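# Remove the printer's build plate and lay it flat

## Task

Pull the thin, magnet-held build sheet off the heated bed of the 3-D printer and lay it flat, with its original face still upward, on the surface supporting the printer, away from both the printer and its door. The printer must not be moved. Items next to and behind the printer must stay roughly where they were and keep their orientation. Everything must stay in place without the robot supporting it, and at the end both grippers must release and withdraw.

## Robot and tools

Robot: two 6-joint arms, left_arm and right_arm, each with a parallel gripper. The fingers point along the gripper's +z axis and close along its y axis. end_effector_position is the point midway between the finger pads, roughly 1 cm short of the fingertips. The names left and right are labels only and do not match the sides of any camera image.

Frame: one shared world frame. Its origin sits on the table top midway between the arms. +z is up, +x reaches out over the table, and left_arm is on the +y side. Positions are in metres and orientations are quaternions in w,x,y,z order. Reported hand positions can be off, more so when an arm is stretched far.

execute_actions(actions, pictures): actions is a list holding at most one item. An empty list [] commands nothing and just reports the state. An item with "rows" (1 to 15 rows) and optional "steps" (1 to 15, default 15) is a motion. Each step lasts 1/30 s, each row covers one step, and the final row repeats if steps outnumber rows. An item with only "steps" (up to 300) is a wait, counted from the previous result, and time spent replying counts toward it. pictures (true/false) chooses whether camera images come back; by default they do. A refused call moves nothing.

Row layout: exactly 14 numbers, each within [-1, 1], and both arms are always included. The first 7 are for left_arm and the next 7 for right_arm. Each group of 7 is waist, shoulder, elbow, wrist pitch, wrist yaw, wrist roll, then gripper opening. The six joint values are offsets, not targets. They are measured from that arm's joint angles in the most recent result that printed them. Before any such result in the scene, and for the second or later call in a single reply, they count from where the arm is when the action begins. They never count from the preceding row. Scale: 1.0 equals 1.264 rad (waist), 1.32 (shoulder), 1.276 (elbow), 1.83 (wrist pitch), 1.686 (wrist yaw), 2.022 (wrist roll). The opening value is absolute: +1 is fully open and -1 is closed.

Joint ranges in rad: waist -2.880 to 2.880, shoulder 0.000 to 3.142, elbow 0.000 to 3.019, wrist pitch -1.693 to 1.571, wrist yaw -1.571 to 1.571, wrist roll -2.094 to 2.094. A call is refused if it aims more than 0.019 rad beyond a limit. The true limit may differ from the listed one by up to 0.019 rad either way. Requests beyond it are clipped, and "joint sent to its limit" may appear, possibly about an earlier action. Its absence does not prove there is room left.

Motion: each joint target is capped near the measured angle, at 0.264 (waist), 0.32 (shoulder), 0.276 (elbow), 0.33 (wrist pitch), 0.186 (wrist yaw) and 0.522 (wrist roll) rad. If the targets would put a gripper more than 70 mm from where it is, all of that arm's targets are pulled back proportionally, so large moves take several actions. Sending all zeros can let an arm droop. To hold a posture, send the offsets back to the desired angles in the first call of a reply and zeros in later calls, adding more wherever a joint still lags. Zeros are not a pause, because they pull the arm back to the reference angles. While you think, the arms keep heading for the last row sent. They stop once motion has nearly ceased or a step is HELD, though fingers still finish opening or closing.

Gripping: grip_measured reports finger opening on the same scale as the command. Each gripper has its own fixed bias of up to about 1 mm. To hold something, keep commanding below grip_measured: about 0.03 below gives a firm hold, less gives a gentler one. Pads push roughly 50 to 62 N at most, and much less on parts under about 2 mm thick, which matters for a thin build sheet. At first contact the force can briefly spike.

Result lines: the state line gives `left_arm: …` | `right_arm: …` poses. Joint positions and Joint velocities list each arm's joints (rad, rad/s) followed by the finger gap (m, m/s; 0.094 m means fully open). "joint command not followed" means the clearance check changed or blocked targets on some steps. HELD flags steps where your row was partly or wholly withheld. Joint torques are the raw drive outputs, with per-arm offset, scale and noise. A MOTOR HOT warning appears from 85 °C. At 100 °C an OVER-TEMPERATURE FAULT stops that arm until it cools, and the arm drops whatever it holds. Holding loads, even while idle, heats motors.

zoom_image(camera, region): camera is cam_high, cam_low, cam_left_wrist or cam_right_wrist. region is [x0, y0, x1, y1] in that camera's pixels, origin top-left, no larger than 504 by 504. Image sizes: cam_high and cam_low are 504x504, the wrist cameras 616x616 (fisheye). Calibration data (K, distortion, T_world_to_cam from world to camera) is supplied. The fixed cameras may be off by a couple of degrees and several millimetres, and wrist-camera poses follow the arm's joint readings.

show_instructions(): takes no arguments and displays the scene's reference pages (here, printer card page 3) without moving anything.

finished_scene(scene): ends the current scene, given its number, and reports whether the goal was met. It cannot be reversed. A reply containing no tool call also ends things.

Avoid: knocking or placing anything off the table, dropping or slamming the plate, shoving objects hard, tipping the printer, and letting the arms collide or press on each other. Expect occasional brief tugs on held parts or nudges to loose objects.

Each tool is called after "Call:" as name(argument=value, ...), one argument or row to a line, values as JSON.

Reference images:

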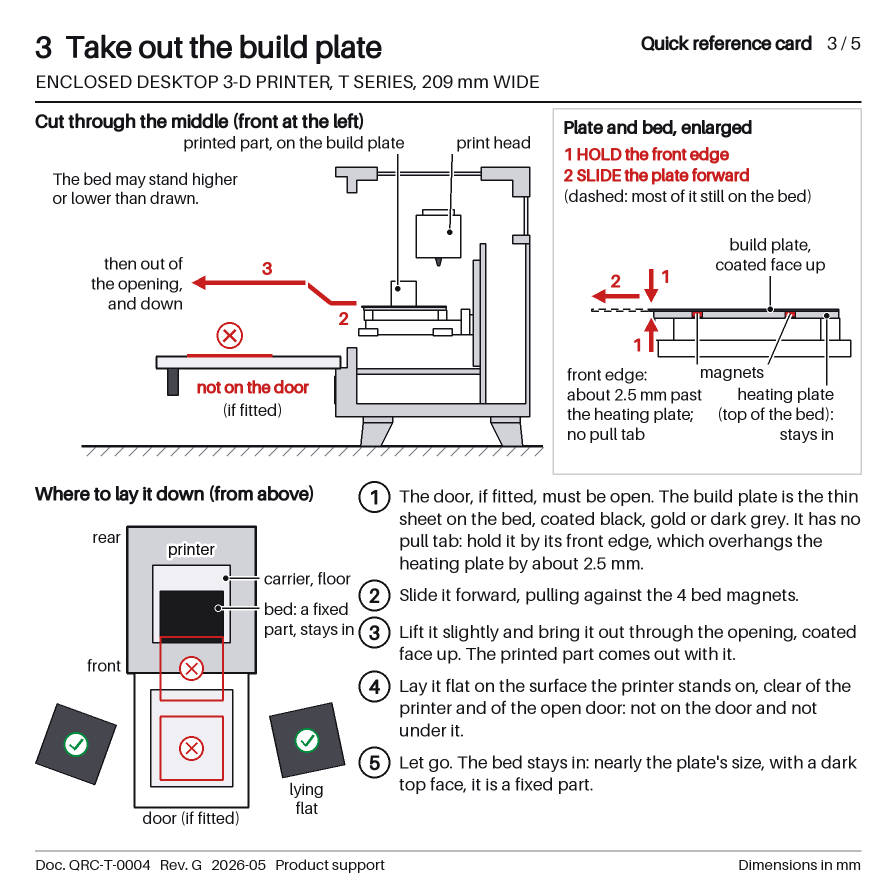

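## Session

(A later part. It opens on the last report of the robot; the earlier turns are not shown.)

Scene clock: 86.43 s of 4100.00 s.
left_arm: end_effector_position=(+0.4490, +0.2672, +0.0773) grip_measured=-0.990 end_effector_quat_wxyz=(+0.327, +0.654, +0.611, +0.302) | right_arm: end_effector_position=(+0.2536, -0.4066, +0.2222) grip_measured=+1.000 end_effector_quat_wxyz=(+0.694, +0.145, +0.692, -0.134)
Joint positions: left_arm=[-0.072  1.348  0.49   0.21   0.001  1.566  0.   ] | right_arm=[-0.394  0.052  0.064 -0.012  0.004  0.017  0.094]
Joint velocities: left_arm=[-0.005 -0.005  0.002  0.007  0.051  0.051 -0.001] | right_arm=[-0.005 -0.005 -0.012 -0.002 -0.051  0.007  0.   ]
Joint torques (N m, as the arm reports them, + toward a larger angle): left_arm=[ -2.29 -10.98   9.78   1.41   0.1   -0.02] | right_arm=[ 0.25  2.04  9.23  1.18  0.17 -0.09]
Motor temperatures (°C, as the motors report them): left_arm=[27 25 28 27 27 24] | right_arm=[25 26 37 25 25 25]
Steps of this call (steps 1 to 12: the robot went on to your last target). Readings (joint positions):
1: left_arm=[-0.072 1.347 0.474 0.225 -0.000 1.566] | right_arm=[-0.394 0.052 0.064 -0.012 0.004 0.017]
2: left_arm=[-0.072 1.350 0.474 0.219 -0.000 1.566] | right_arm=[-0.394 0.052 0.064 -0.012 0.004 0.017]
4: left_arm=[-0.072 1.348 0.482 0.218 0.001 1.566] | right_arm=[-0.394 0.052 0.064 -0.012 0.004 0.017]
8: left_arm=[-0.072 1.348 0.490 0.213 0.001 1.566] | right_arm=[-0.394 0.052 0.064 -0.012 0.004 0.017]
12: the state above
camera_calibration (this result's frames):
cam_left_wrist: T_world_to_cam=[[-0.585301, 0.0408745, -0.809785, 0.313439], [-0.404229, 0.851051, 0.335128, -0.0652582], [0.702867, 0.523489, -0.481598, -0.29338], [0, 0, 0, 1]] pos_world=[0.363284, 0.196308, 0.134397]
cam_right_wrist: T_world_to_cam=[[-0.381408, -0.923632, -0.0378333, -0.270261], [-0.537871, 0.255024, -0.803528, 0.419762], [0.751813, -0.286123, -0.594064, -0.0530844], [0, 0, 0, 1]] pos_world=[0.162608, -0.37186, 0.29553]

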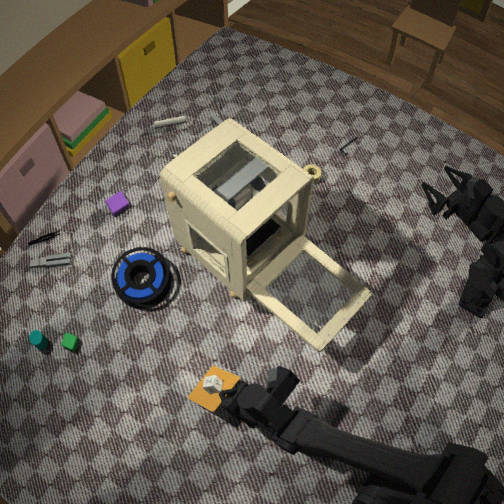

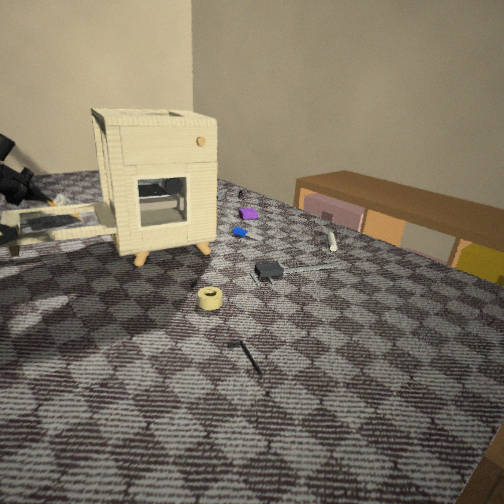

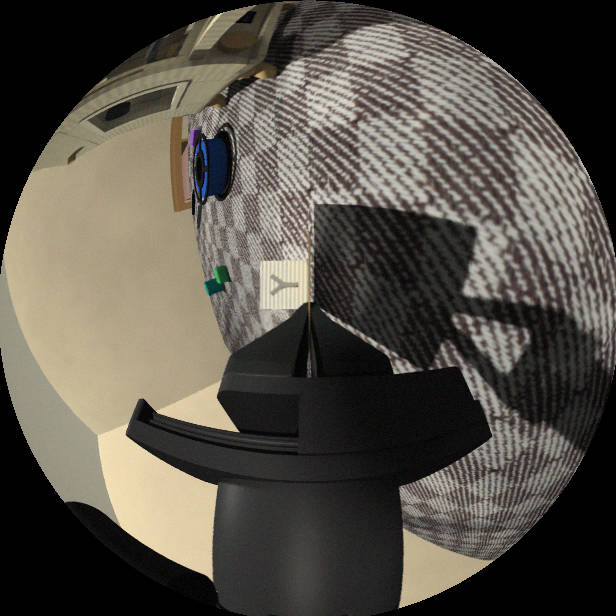

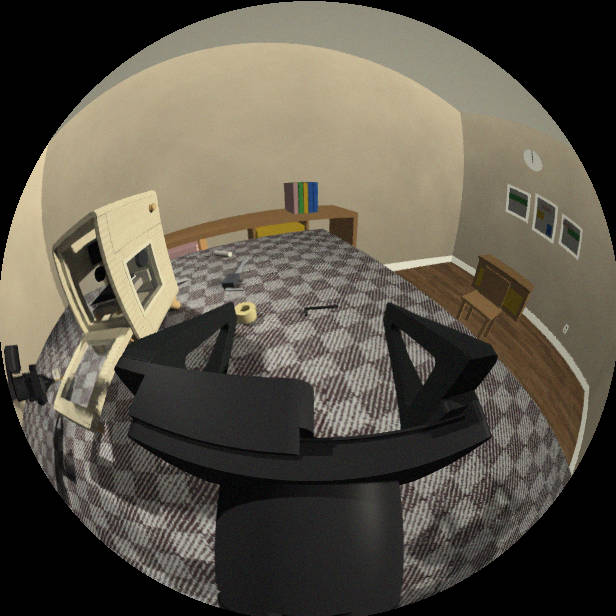

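Call:
execute_actions(
  actions=[
    {"rows":[[0,0,0,0.025,0,0,-1,0,0,0,0,0,0,1],[0,0,0,0.04,0,0,-1,0,0,0,0,0,0,1],[0,0.005,-0.007,0.056,0,0,-1,0,0,0,0,0,0,1],[0,0.01,-0.014,0.072,0,0,-1,0,0,0,0,0,0,1],[0,0.015,-0.021,0.088,0,0,-1,0,0,0,0,0,0,1],[0,0.02,-0.028,0.104,0,0,-1,0,0,0,0,0,0,1],[0,0.025,-0.035,0.12,0,0,-1,0,0,0,0,0,0,1],[0,0.03,-0.042,0.136,0,0,-1,0,0,0,0,0,0,1],[0,0.035,-0.049,0.152,0,0,-1,0,0,0,0,0,0,1],[0,0.04,-0.056,0.168,0,0,-1,0,0,0,0,0,0,1],[0,0.045,-0.063,0.184,0,0,-1,0,0,0,0,0,0,1],[0,0.05,-0.07,0.2,0,0,-1,0,0,0,0,0,0,1],[0,0.055,-0.077,0.2,0,0,-1,0,0,0,0,0,0,1],[0,0.06,-0.082,0.2,0,0,-1,0,0,0,0,0,0,1],[0,0.064,-0.086,0.2,0,0,-1,0,0,0,0,0,0,1]]},
  ],
  pictures=false,
)

Call:
execute_actions(
  actions=[
    {"steps":10},
  ],
)

Scene clock: 90.03 s of 4100.00 s.
left_arm: end_effector_position=(+0.4453, +0.2674, +0.0729) grip_measured=-0.990 end_effector_quat_wxyz=(+0.379, +0.626, +0.585, +0.350) | right_arm: end_effector_position=(+0.2536, -0.4066, +0.2222) grip_measured=+1.000 end_effector_quat_wxyz=(+0.694, +0.145, +0.692, -0.134)
Joint positions: left_arm=[-0.072  1.42   0.391  0.542  0.001  1.566  0.   ] | right_arm=[-0.394  0.052  0.064 -0.012  0.004  0.017  0.094]
Joint velocities: left_arm=[-0.015  0.181 -0.198  0.178  0.007  0.022 -0.   ] | right_arm=[-0.005  0.005  0.007  0.002  0.007  0.051  0.   ]
Joint torques (N m, as the arm reports them, + toward a larger angle): left_arm=[-2.38 -9.3   5.47  2.5  -0.01 -0.03] | right_arm=[ 0.22  2.    9.24  1.18  0.17 -0.1 ]
Motor temperatures (°C, as the motors report them): left_arm=[27 25 28 27 27 24] | right_arm=[25 26 37 25 25 25]
Steps of this call (steps 1 to 30: the robot went on to your last target; steps 31 to 90: nothing new was sent; then 0.10 s passed at rest; steps 91 to 105: all 15 steps of this action). Readings (joint positions):
91: left_arm=[-0.072 1.348 0.489 0.214 0.001 1.566] | right_arm=[-0.394 0.052 0.064 -0.012 0.004 0.017]
92: left_arm=[-0.072 1.348 0.488 0.226 0.001 1.566] | right_arm=[-0.394 0.052 0.064 -0.012 0.004 0.017]
94: left_arm=[-0.072 1.350 0.481 0.269 0.001 1.566] | right_arm=[-0.394 0.052 0.064 -0.012 0.004 0.017]
98: left_arm=[-0.072 1.366 0.455 0.383 0.001 1.566] | right_arm=[-0.394 0.052 0.064 -0.012 0.004 0.017]
105: the state above

Scene clock: 90.37 s of 4100.00 s.
left_arm: end_effector_position=(+0.4387, +0.2679, +0.0626) grip_measured=-0.990 end_effector_quat_wxyz=(+0.373, +0.629, +0.588, +0.345) | right_arm: end_effector_position=(+0.2536, -0.4066, +0.2222) grip_measured=+1.000 end_effector_quat_wxyz=(+0.694, +0.145, +0.692, -0.134)
Joint positions: left_arm=[-0.072  1.435  0.375  0.555  0.001  1.566  0.   ] | right_arm=[-0.394  0.052  0.064 -0.012  0.004  0.017  0.094]
Joint velocities: left_arm=[-0.005  0.005  0.002 -0.007 -0.007  0.066 -0.   ] | right_arm=[-0.005 -0.015 -0.002 -0.002 -0.037 -0.022  0.   ]
Joint torques (N m, as the arm reports them, + toward a larger angle): left_arm=[-2.33 -9.65  5.64  2.38 -0.01 -0.02] | right_arm=[ 0.23  2.03  9.23  1.17  0.17 -0.1 ]
Motor temperatures (°C, as the motors report them): left_arm=[27 25 28 27 27 24] | right_arm=[25 26 37 25 25 25]
Steps of this call (steps 1 to 10: the robot went on to your last target). Readings (joint positions):
1: left_arm=[-0.072 1.425 0.385 0.546 0.001 1.566] | right_arm=[-0.394 0.052 0.064 -0.012 0.004 0.017]
2: left_arm=[-0.072 1.430 0.380 0.547 0.001 1.566] | right_arm=[-0.394 0.052 0.064 -0.012 0.004 0.017]
4: left_arm=[-0.072 1.435 0.375 0.549 0.001 1.566] | right_arm=[-0.394 0.052 0.064 -0.012 0.004 0.017]
8: left_arm=[-0.072 1.435 0.375 0.555 0.001 1.566] | right_arm=[-0.394 0.052 0.064 -0.012 0.004 0.017]
10: the state above
camera_calibration (this result's frames):
cam_left_wrist: T_world_to_cam=[[-0.464509, 0.0321948, -0.884983, 0.249493], [-0.447054, 0.854128, 0.265721, -0.0427699], [0.764444, 0.519065, -0.382357, -0.325717], [0, 0, 0, 1]] pos_world=[0.345764, 0.197567, 0.107622]
cam_right_wrist: T_world_to_cam=[[-0.381408, -0.923632, -0.0378333, -0.270261], [-0.537871, 0.255024, -0.803528, 0.419762], [0.751813, -0.286123, -0.594064, -0.0530844], [0, 0, 0, 1]] pos_world=[0.162608, -0.37186, 0.29553]

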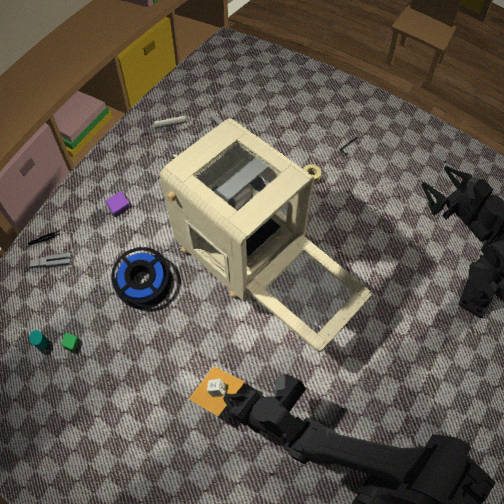

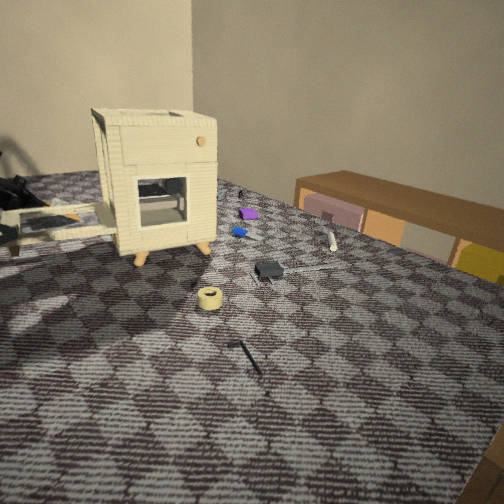

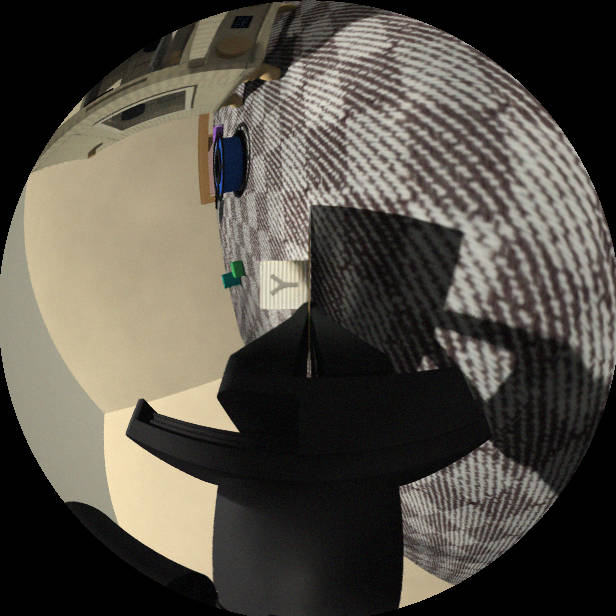

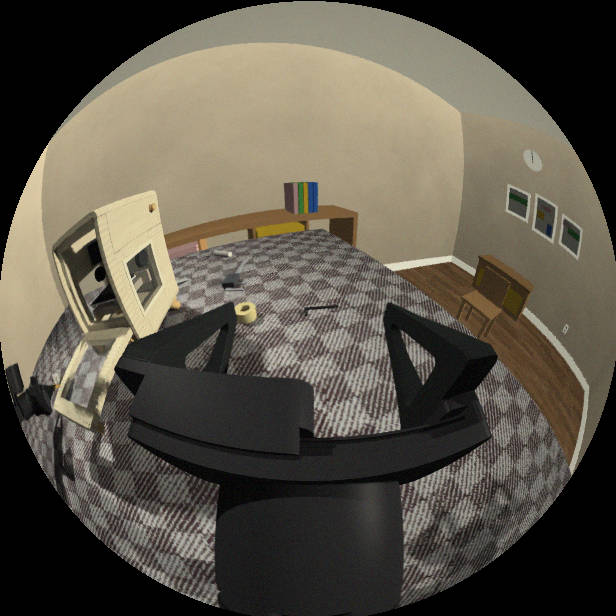

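Call:
execute_actions(
  actions=[
    {"rows":[[0,0,0.01,0.005,0,0,-0.97,0,0,0,0,0,0,1],[0,0,0.01,0.005,0,0,-0.95,0,0,0,0,0,0,1],[0,0,0.01,0.005,0,0,-0.92,0,0,0,0,0,0,1],[0,0,0.01,0,0,0,-0.89,0,0,0,0,0,0,1],[0,0,0.01,-0.006,0,0,-0.86,0,0,0,0,0,0,1],[0,0,0.01,-0.012,0,0,-0.83,0,0,0,0,0,0,1],[0,0,0.01,-0.018,0,0,-0.8,0,0,0,0,0,0,1],[0,0,0.01,-0.024,0,0,-0.77,0,0,0,0,0,0,1],[0,0,0.01,-0.03,0,0,-0.74,0,0,0,0,0,0,1],[0,0,0.01,-0.036,0,0,-0.72,0,0,0,0,0,0,1],[0,0,0.01,-0.042,0,0,-0.7,0,0,0,0,0,0,1],[0,0,0.01,-0.048,0,0,-0.7,0,0,0,0,0,0,1],[0,0,0.01,-0.054,0,0,-0.7,0,0,0,0,0,0,1],[0,0,0.01,-0.06,0,0,-0.7,0,0,0,0,0,0,1],[0,0,0.01,-0.064,0,0,-0.7,0,0,0,0,0,0,1]]},
  ],
  pictures=false,
)

Call:
execute_actions(
  actions=[
    {"steps":10},
  ],
)

Call:
zoom_image(
  camera="cam_left_wrist",
  region=[200, 180, 520, 480],
)

Scene clock: 93.90 s of 4100.00 s.
left_arm: end_effector_position=(+0.4264, +0.2688, +0.0425) grip_measured=-0.702 end_effector_quat_wxyz=(+0.342, +0.646, +0.604, +0.317) | right_arm: end_effector_position=(+0.2536, -0.4066, +0.2222) grip_measured=+1.000 end_effector_quat_wxyz=(+0.694, +0.145, +0.692, -0.134)
Joint positions: left_arm=[-0.072  1.435  0.375  0.459  0.001  1.566  0.014] | right_arm=[-0.394  0.052  0.064 -0.012  0.004  0.017  0.094]
Joint velocities: left_arm=[ 0.015 -0.015  0.012 -0.305  0.022 -0.022  0.   ] | right_arm=[-0.015 -0.005  0.002 -0.032 -0.007 -0.022  0.   ]
Joint torques (N m, as the arm reports them, + toward a larger angle): left_arm=[-2.28 -9.42  6.05  1.44 -0.01 -0.03] | right_arm=[ 0.23  2.08  9.22  1.17  0.18 -0.09]
Motor temperatures (°C, as the motors report them): left_arm=[27 25 28 27 27 24] | right_arm=[25 26 37 25 25 25]
Steps of this call (steps 1 to 30: the robot went on to your last target; steps 31 to 90: nothing new was sent; then 0.03 s passed at rest; steps 91 to 105: all 15 steps of this action). Readings (joint positions):
91: left_arm=[-0.072 1.435 0.375 0.555 0.001 1.566] | right_arm=[-0.394 0.052 0.064 -0.012 0.004 0.017]
92: left_arm=[-0.072 1.435 0.375 0.555 0.001 1.566] | right_arm=[-0.394 0.052 0.064 -0.012 0.004 0.017]
94: left_arm=[-0.072 1.435 0.375 0.555 0.001 1.566] | right_arm=[-0.394 0.052 0.064 -0.012 0.004 0.017]
98: left_arm=[-0.072 1.435 0.375 0.533 0.001 1.566] | right_arm=[-0.394 0.052 0.064 -0.012 0.004 0.017]
105: the state above

Scene clock: 94.23 s of 4100.00 s.
left_arm: end_effector_position=(+0.4238, +0.2690, +0.0389) grip_measured=-0.701 end_effector_quat_wxyz=(+0.336, +0.650, +0.607, +0.311) | right_arm: end_effector_position=(+0.2536, -0.4066, +0.2222) grip_measured=+1.000 end_effector_quat_wxyz=(+0.694, +0.145, +0.692, -0.134)
Joint positions: left_arm=[-0.072  1.435  0.375  0.441  0.001  1.566  0.014] | right_arm=[-0.394  0.052  0.064 -0.012  0.004  0.017  0.094]
Joint velocities: left_arm=[-0.005 -0.005  0.012  0.012  0.037 -0.007 -0.   ] | right_arm=[ 0.005  0.015 -0.002 -0.012  0.007  0.051  0.   ]
Joint torques (N m, as the arm reports them, + toward a larger angle): left_arm=[-2.38 -9.5   6.08  1.3   0.01 -0.03] | right_arm=[ 0.23  2.02  9.22  1.17  0.18 -0.09]
Motor temperatures (°C, as the motors report them): left_arm=[27 25 28 27 27 24] | right_arm=[25 26 37 25 25 25]
Steps of this call (steps 1 to 10: the robot went on to your last target). Readings (joint positions):
1: left_arm=[-0.072 1.435 0.375 0.451 0.001 1.566] | right_arm=[-0.394 0.052 0.064 -0.012 0.004 0.017]
2: left_arm=[-0.072 1.435 0.375 0.446 0.001 1.566] | right_arm=[-0.394 0.052 0.064 -0.012 0.004 0.017]
4: left_arm=[-0.072 1.435 0.375 0.442 0.001 1.566] | right_arm=[-0.394 0.052 0.064 -0.012 0.004 0.017]
8: left_arm=[-0.072 1.435 0.375 0.441 0.001 1.566] | right_arm=[-0.394 0.052 0.064 -0.012 0.004 0.017]
10: the state above
camera_calibration (this result's frames):
cam_left_wrist: T_world_to_cam=[[-0.561956, 0.039197, -0.826238, 0.258681], [-0.413602, 0.851725, 0.321712, -0.0597647], [0.716338, 0.522521, -0.462419, -0.30136], [0, 0, 0, 1]] pos_world=[0.336524, 0.198231, 0.0936041]
cam_right_wrist: T_world_to_cam=[[-0.381408, -0.923632, -0.0378333, -0.270261], [-0.537871, 0.255024, -0.803528, 0.419762], [0.751813, -0.286123, -0.594064, -0.0530844], [0, 0, 0, 1]] pos_world=[0.162608, -0.37186, 0.29553]

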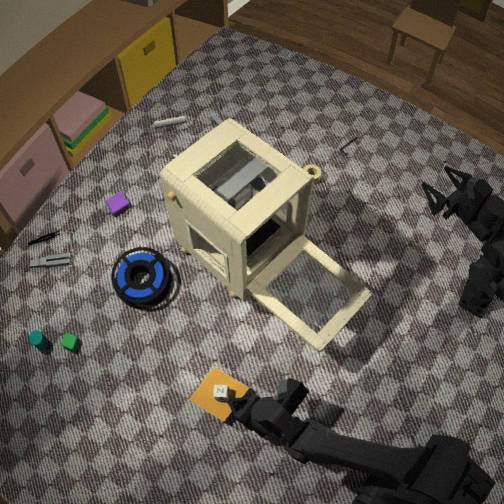

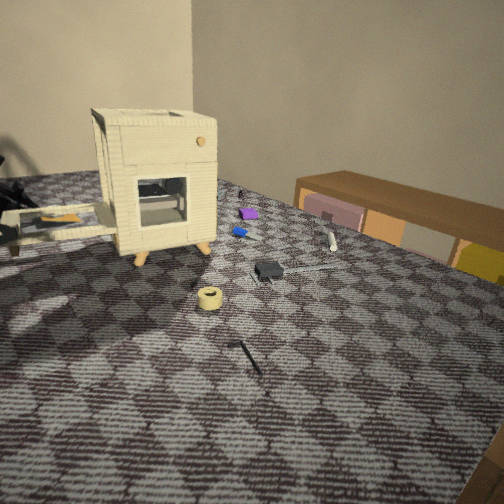

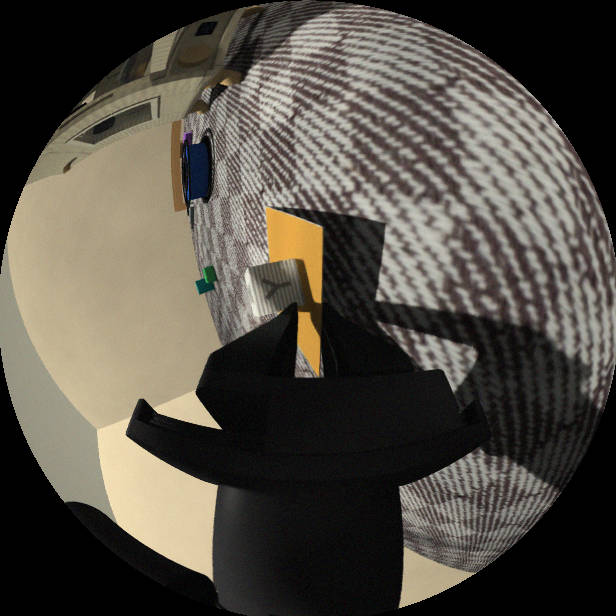

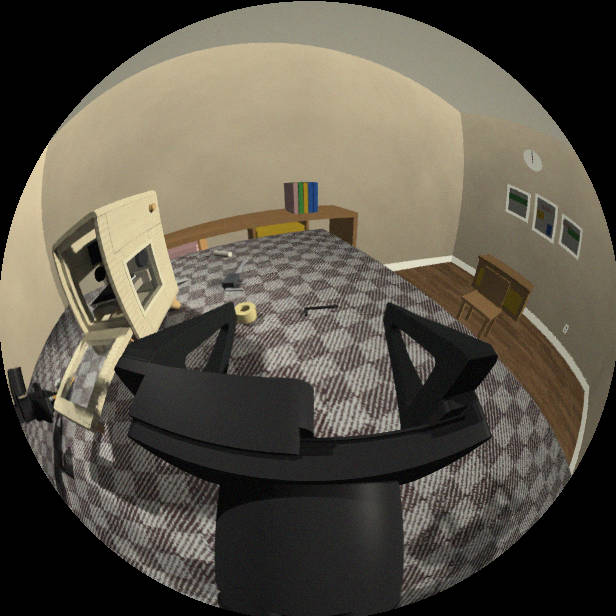

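Region (200, 180, 520, 480) of cam_left_wrist's 616x616 image, scaled by 1.575, with more detail than that image has; it fills the top 472 rows of this view, and the rest is white.

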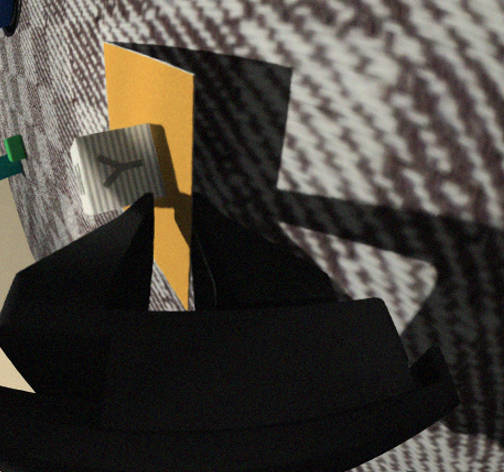

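Call:
execute_actions(
  actions=[
    {"rows":[[0,-0.008,0.01,-0.007,0,0,-0.7,0,0,0,0,0,0,1],[0,-0.01,0.01,-0.014,0,0,-0.7,0,0,0,0,0,0,1],[0,-0.014,0.01,-0.021,0,0,-0.7,0,0,0,0,0,0,1],[0,-0.018,0.01,-0.028,0,0,-0.7,0,0,0,0,0,0,1],[0,-0.022,0.01,-0.035,0,0,-0.7,0,0,0,0,0,0,1],[0,-0.026,0.01,-0.042,0,0,-0.7,0,0,0,0,0,0,1],[0,-0.031,0.01,-0.05,0,0,-0.7,0,0,0,0,0,0,1],[0,-0.036,0.01,-0.057,0,0,-0.7,0,0,0,0,0,0,1],[0,-0.04,0.01,-0.064,0,0,-0.7,0,0,0,0,0,0,1],[0,-0.044,0.01,-0.071,0,0,-0.7,0,0,0,0,0,0,1],[0,-0.048,0.01,-0.078,0,0,-0.7,0,0,0,0,0,0,1]]},
  ],
  pictures=false,
)

Call:
execute_actions(
  actions=[
    {"steps":6},
  ],
)

Scene clock: 96.87 s of 4100.00 s.
left_arm: end_effector_position=(+0.4086, +0.2701, +0.0335) grip_measured=-0.701 end_effector_quat_wxyz=(+0.309, +0.663, +0.619, +0.286) | right_arm: end_effector_position=(+0.2536, -0.4066, +0.2222) grip_measured=+1.000 end_effector_quat_wxyz=(+0.694, +0.145, +0.692, -0.134)
Joint positions: left_arm=[-0.072  1.383  0.375  0.307  0.001  1.566  0.014] | right_arm=[-0.394  0.052  0.064 -0.012  0.004  0.017  0.094]
Joint velocities: left_arm=[ 0.005 -0.044 -0.022 -0.042 -0.007 -0.007 -0.001] | right_arm=[-0.015  0.005 -0.007  0.012 -0.007 -0.007  0.   ]
Joint torques (N m, as the arm reports them, + toward a larger angle): left_arm=[-2.4  -9.73  6.32  1.2   0.   -0.02] | right_arm=[ 0.19  2.05  9.24  1.18  0.17 -0.09]
Motor temperatures (°C, as the motors report them): left_arm=[27 25 27 27 27 24] | right_arm=[25 26 37 25 25 25]
Steps of this call (steps 1 to 30: the robot went on to your last target; steps 31 to 64: nothing new was sent; steps 65 to 79: all 15 steps of this action). Readings (joint positions):
65: left_arm=[-0.072 1.435 0.375 0.439 0.001 1.566] | right_arm=[-0.394 0.052 0.064 -0.012 0.004 0.017]
66: left_arm=[-0.072 1.435 0.375 0.434 0.001 1.566] | right_arm=[-0.394 0.052 0.064 -0.012 0.004 0.017]
68: left_arm=[-0.072 1.435 0.375 0.415 0.001 1.566] | right_arm=[-0.394 0.052 0.064 -0.012 0.004 0.017]
72: left_arm=[-0.072 1.423 0.375 0.364 0.001 1.566] | right_arm=[-0.394 0.052 0.064 -0.012 0.004 0.017]
79: the state above

Scene clock: 97.07 s of 4100.00 s.
left_arm: end_effector_position=(+0.4082, +0.2701, +0.0333) grip_measured=-0.701 end_effector_quat_wxyz=(+0.309, +0.663, +0.620, +0.285) | right_arm: end_effector_position=(+0.2536, -0.4066, +0.2222) grip_measured=+1.000 end_effector_quat_wxyz=(+0.694, +0.145, +0.692, -0.134)
Joint positions: left_arm=[-0.072  1.382  0.375  0.304  0.001  1.566  0.014] | right_arm=[-0.394  0.052  0.064 -0.012  0.004  0.017  0.094]
Joint velocities: left_arm=[-0.015  0.005  0.002 -0.012 -0.007 -0.051 -0.001] | right_arm=[ 0.005 -0.015  0.002 -0.002 -0.037 -0.037  0.   ]
Joint torques (N m, as the arm reports them, + toward a larger angle): left_arm=[-2.23 -9.74  6.37  1.19 -0.01 -0.02] | right_arm=[ 0.22  1.99  9.23  1.17  0.17 -0.09]
Motor temperatures (°C, as the motors report them): left_arm=[27 25 27 27 27 24] | right_arm=[25 26 37 25 25 25]
Steps of this call (steps 1 to 6: the robot went on to your last target). Readings (joint positions):
1: left_arm=[-0.072 1.382 0.375 0.306 0.001 1.566] | right_arm=[-0.394 0.052 0.064 -0.012 0.004 0.017]
2: left_arm=[-0.072 1.382 0.375 0.305 0.001 1.566] | right_arm=[-0.394 0.052 0.064 -0.012 0.004 0.017]
4: left_arm=[-0.072 1.382 0.375 0.304 0.001 1.566] | right_arm=[-0.394 0.052 0.064 -0.012 0.004 0.017]
6: the state above
camera_calibration (this result's frames):
cam_left_wrist: T_world_to_cam=[[-0.62906, 0.0440189, -0.776109, 0.269649], [-0.385041, 0.849672, 0.360278, -0.0777786], [0.675298, 0.52547, -0.517546, -0.27554], [0, 0, 0, 1]] pos_world=[0.325749, 0.199005, 0.0946939]
cam_right_wrist: T_world_to_cam=[[-0.381408, -0.923632, -0.0378333, -0.270261], [-0.537871, 0.255024, -0.803528, 0.419762], [0.751813, -0.286123, -0.594064, -0.0530844], [0, 0, 0, 1]] pos_world=[0.162608, -0.37186, 0.29553]

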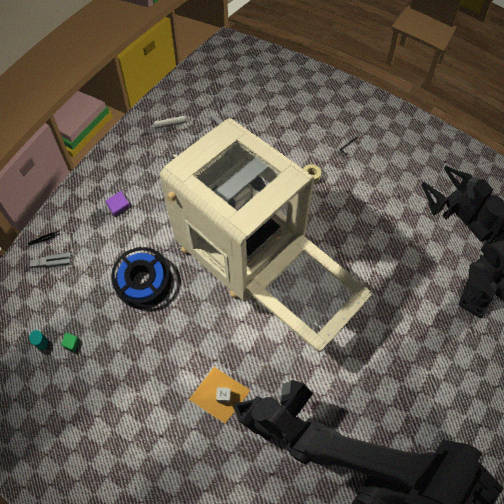

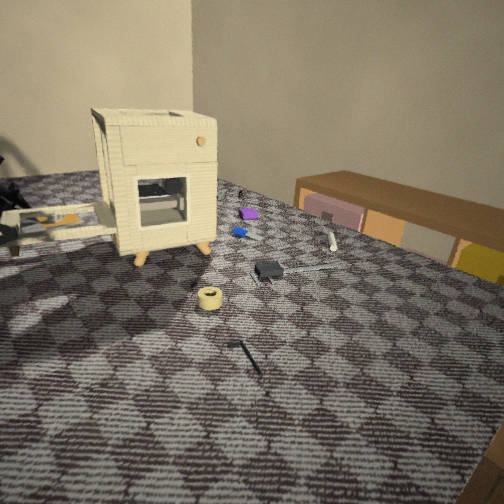

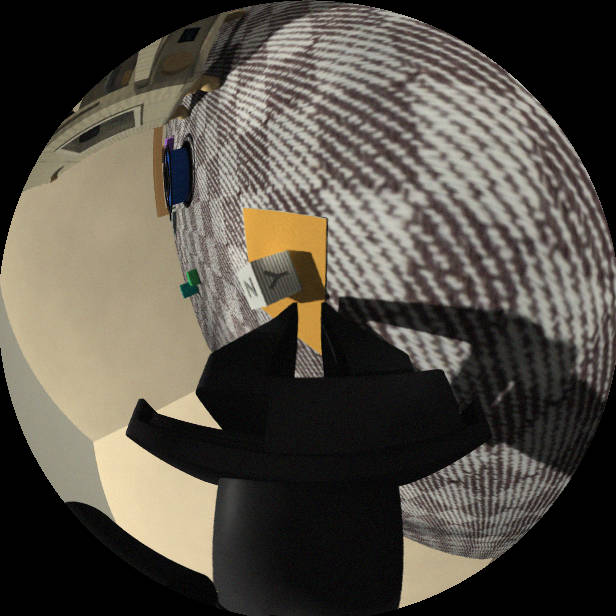

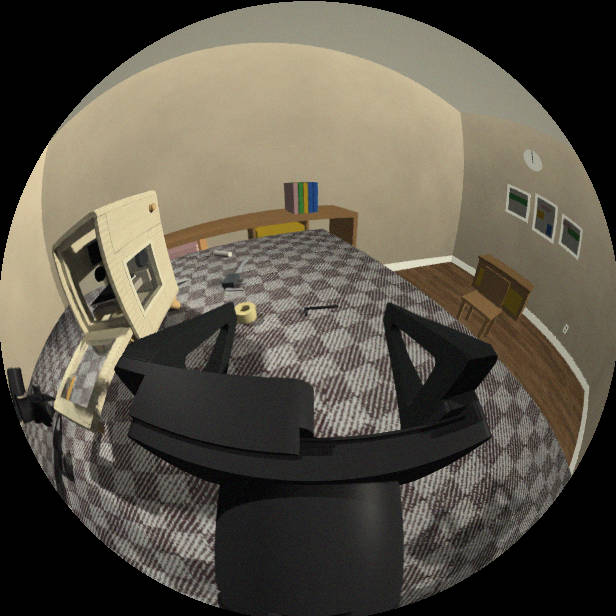

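Flat. Retreat.

Call:
execute_actions(
  actions=[
    {"rows":[[0,-0.03,0.01,0,0,0,-0.7,0,0,0,0,0,0,1],[0,-0.06,0.01,0,0,0,-0.7,0,0,0,0,0,0,1],[0,-0.1,0.01,-0.02,0,0,-0.7,0,0,0,0,0,0,1],[0,-0.14,0.01,-0.045,0,0,-0.7,0,0,0,0,0,0,1],[0,-0.18,0.01,-0.075,0,0,-0.7,0,0,0,0,0,0,1],[0,-0.22,0.01,-0.105,0,0,-0.7,0,0,0,0,0,0,1],[0,-0.26,0.01,-0.135,0,0,-0.7,0,0,0,0,0,0,1],[0,-0.3,0.01,-0.165,0,0,-0.7,0,0,0,0,0,0,1],[0,-0.35,0.01,-0.195,0,0,-0.7,0,0,0,0,0,0,1],[0,-0.4,0.01,-0.225,0,0,-0.7,0,0,0,0,0,0,1],[0,-0.45,0.01,-0.255,0,0,-0.7,0,0,0,0,0,0,1],[0,-0.5,0.01,-0.28,0,0,-0.7,0,0,0,0,0,0,1],[0,-0.54,0.01,-0.3,0,0,-0.7,0,0,0,0,0,0,1],[0,-0.57,0.01,-0.31,0,0,-0.7,0,0,0,0,0,0,1],[0,-0.59,0.01,-0.32,0,0,-0.7,0,0,0,0,0,0,1]]},
  ],
  pictures=false,
)

Call:
execute_actions(
  actions=[
    {"steps":12},
  ],
)

Scene clock: 99.93 s of 4100.00 s.
left_arm: end_effector_position=(+0.3448, +0.2746, +0.1918) grip_measured=-0.701 end_effector_quat_wxyz=(+0.375, +0.628, +0.587, +0.347) | right_arm: end_effector_position=(+0.2536, -0.4066, +0.2222) grip_measured=+1.000 end_effector_quat_wxyz=(+0.694, +0.145, +0.692, -0.134)
Joint positions: left_arm=[-0.072  0.654  0.375 -0.221  0.001  1.566  0.014] | right_arm=[-0.394  0.052  0.064 -0.012  0.004  0.017  0.094]
Joint velocities: left_arm=[ 0.005 -1.529 -0.017 -0.813 -0.095  0.022 -0.001] | right_arm=[-0.005  0.005  0.012 -0.002 -0.051 -0.037  0.   ]
Joint torques (N m, as the arm reports them, + toward a larger angle): left_arm=[-2.4   1.37  9.73  1.54  0.   -0.03] | right_arm=[ 0.22  1.98  9.22  1.18  0.18 -0.1 ]
Motor temperatures (°C, as the motors report them): left_arm=[27 25 27 27 27 24] | right_arm=[25 26 37 25 25 25]
Steps of this call (steps 1 to 15: the robot went on to your last target; steps 16 to 71: nothing new was sent; steps 72 to 86: all 15 steps of this action). Readings (joint positions):
72: left_arm=[-0.072 1.381 0.375 0.303 0.001 1.566] | right_arm=[-0.394 0.052 0.064 -0.012 0.004 0.017]
73: left_arm=[-0.072 1.374 0.375 0.303 0.001 1.566] | right_arm=[-0.394 0.052 0.064 -0.012 0.004 0.017]
75: left_arm=[-0.072 1.329 0.375 0.274 0.001 1.566] | right_arm=[-0.394 0.052 0.064 -0.012 0.004 0.017]
79: left_arm=[-0.072 1.111 0.375 0.106 0.001 1.566] | right_arm=[-0.394 0.052 0.064 -0.012 0.004 0.017]
86: the state above

Scene clock: 100.33 s of 4100.00 s.
left_arm: end_effector_position=(+0.3347, +0.2754, +0.1959) grip_measured=-0.701 end_effector_quat_wxyz=(+0.373, +0.629, +0.588, +0.345) | right_arm: end_effector_position=(+0.2536, -0.4066, +0.2222) grip_measured=+1.000 end_effector_quat_wxyz=(+0.694, +0.145, +0.692, -0.134)
Joint positions: left_arm=[-0.072  0.602  0.375 -0.278  0.001  1.566  0.014] | right_arm=[-0.394  0.052  0.064 -0.012  0.004  0.017  0.094]
Joint velocities: left_arm=[-0.005 -0.005 -0.002  0.012 -0.066  0.022  0.   ] | right_arm=[ 0.005 -0.005  0.012  0.017  0.037 -0.051  0.   ]
Joint torques (N m, as the arm reports them, + toward a larger angle): left_arm=[-2.36 -1.47  9.94  1.42  0.   -0.04] | right_arm=[ 0.28  2.04  9.21  1.18  0.17 -0.09]
Motor temperatures (°C, as the motors report them): left_arm=[27 25 27 27 27 24] | right_arm=[25 26 37 25 25 25]
Steps of this call (steps 1 to 12: the robot went on to your last target). Readings (joint positions):
1: left_arm=[-0.072 0.610 0.375 -0.242 0.001 1.566] | right_arm=[-0.394 0.052 0.064 -0.012 0.004 0.017]
2: left_arm=[-0.072 0.581 0.375 -0.254 0.001 1.566] | right_arm=[-0.394 0.052 0.064 -0.012 0.004 0.017]
4: left_arm=[-0.072 0.565 0.375 -0.265 0.001 1.566] | right_arm=[-0.394 0.052 0.064 -0.012 0.004 0.017]
8: left_arm=[-0.072 0.592 0.375 -0.275 0.001 1.566] | right_arm=[-0.394 0.052 0.064 -0.012 0.004 0.017]
12: the state above
camera_calibration (this result's frames):
cam_left_wrist: T_world_to_cam=[[-0.464509, 0.0321948, -0.884983, 0.318972], [-0.447054, 0.854128, 0.265721, -0.131077], [0.764444, 0.519065, -0.382357, -0.199111], [0, 0, 0, 1]] pos_world=[0.241776, 0.205039, 0.240983]
cam_right_wrist: T_world_to_cam=[[-0.381408, -0.923632, -0.0378333, -0.270261], [-0.537871, 0.255024, -0.803528, 0.419762], [0.751813, -0.286123, -0.594064, -0.0530844], [0, 0, 0, 1]] pos_world=[0.162608, -0.37186, 0.29553]

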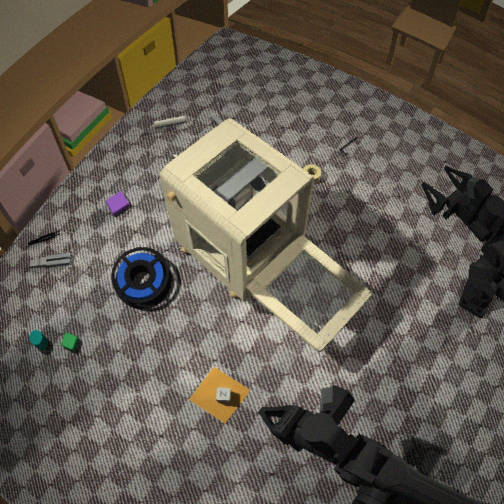

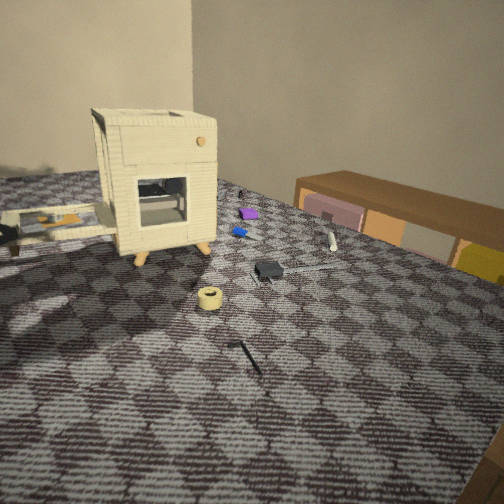

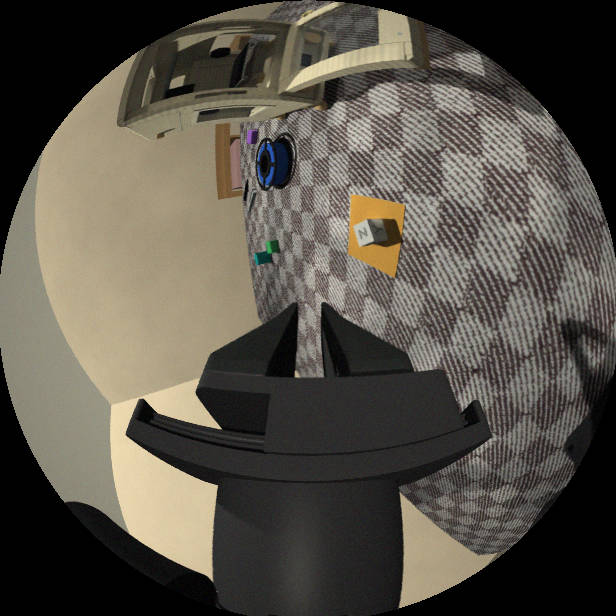

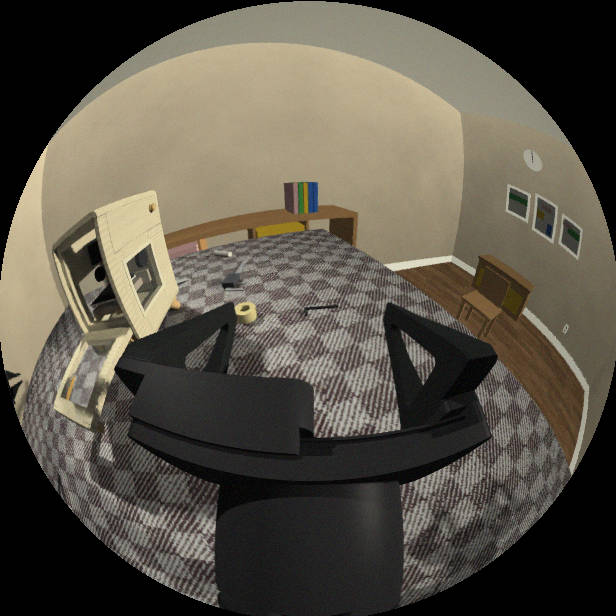

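Call:
finished_scene(
  scene=1,
)

The scene is finished: the task was done.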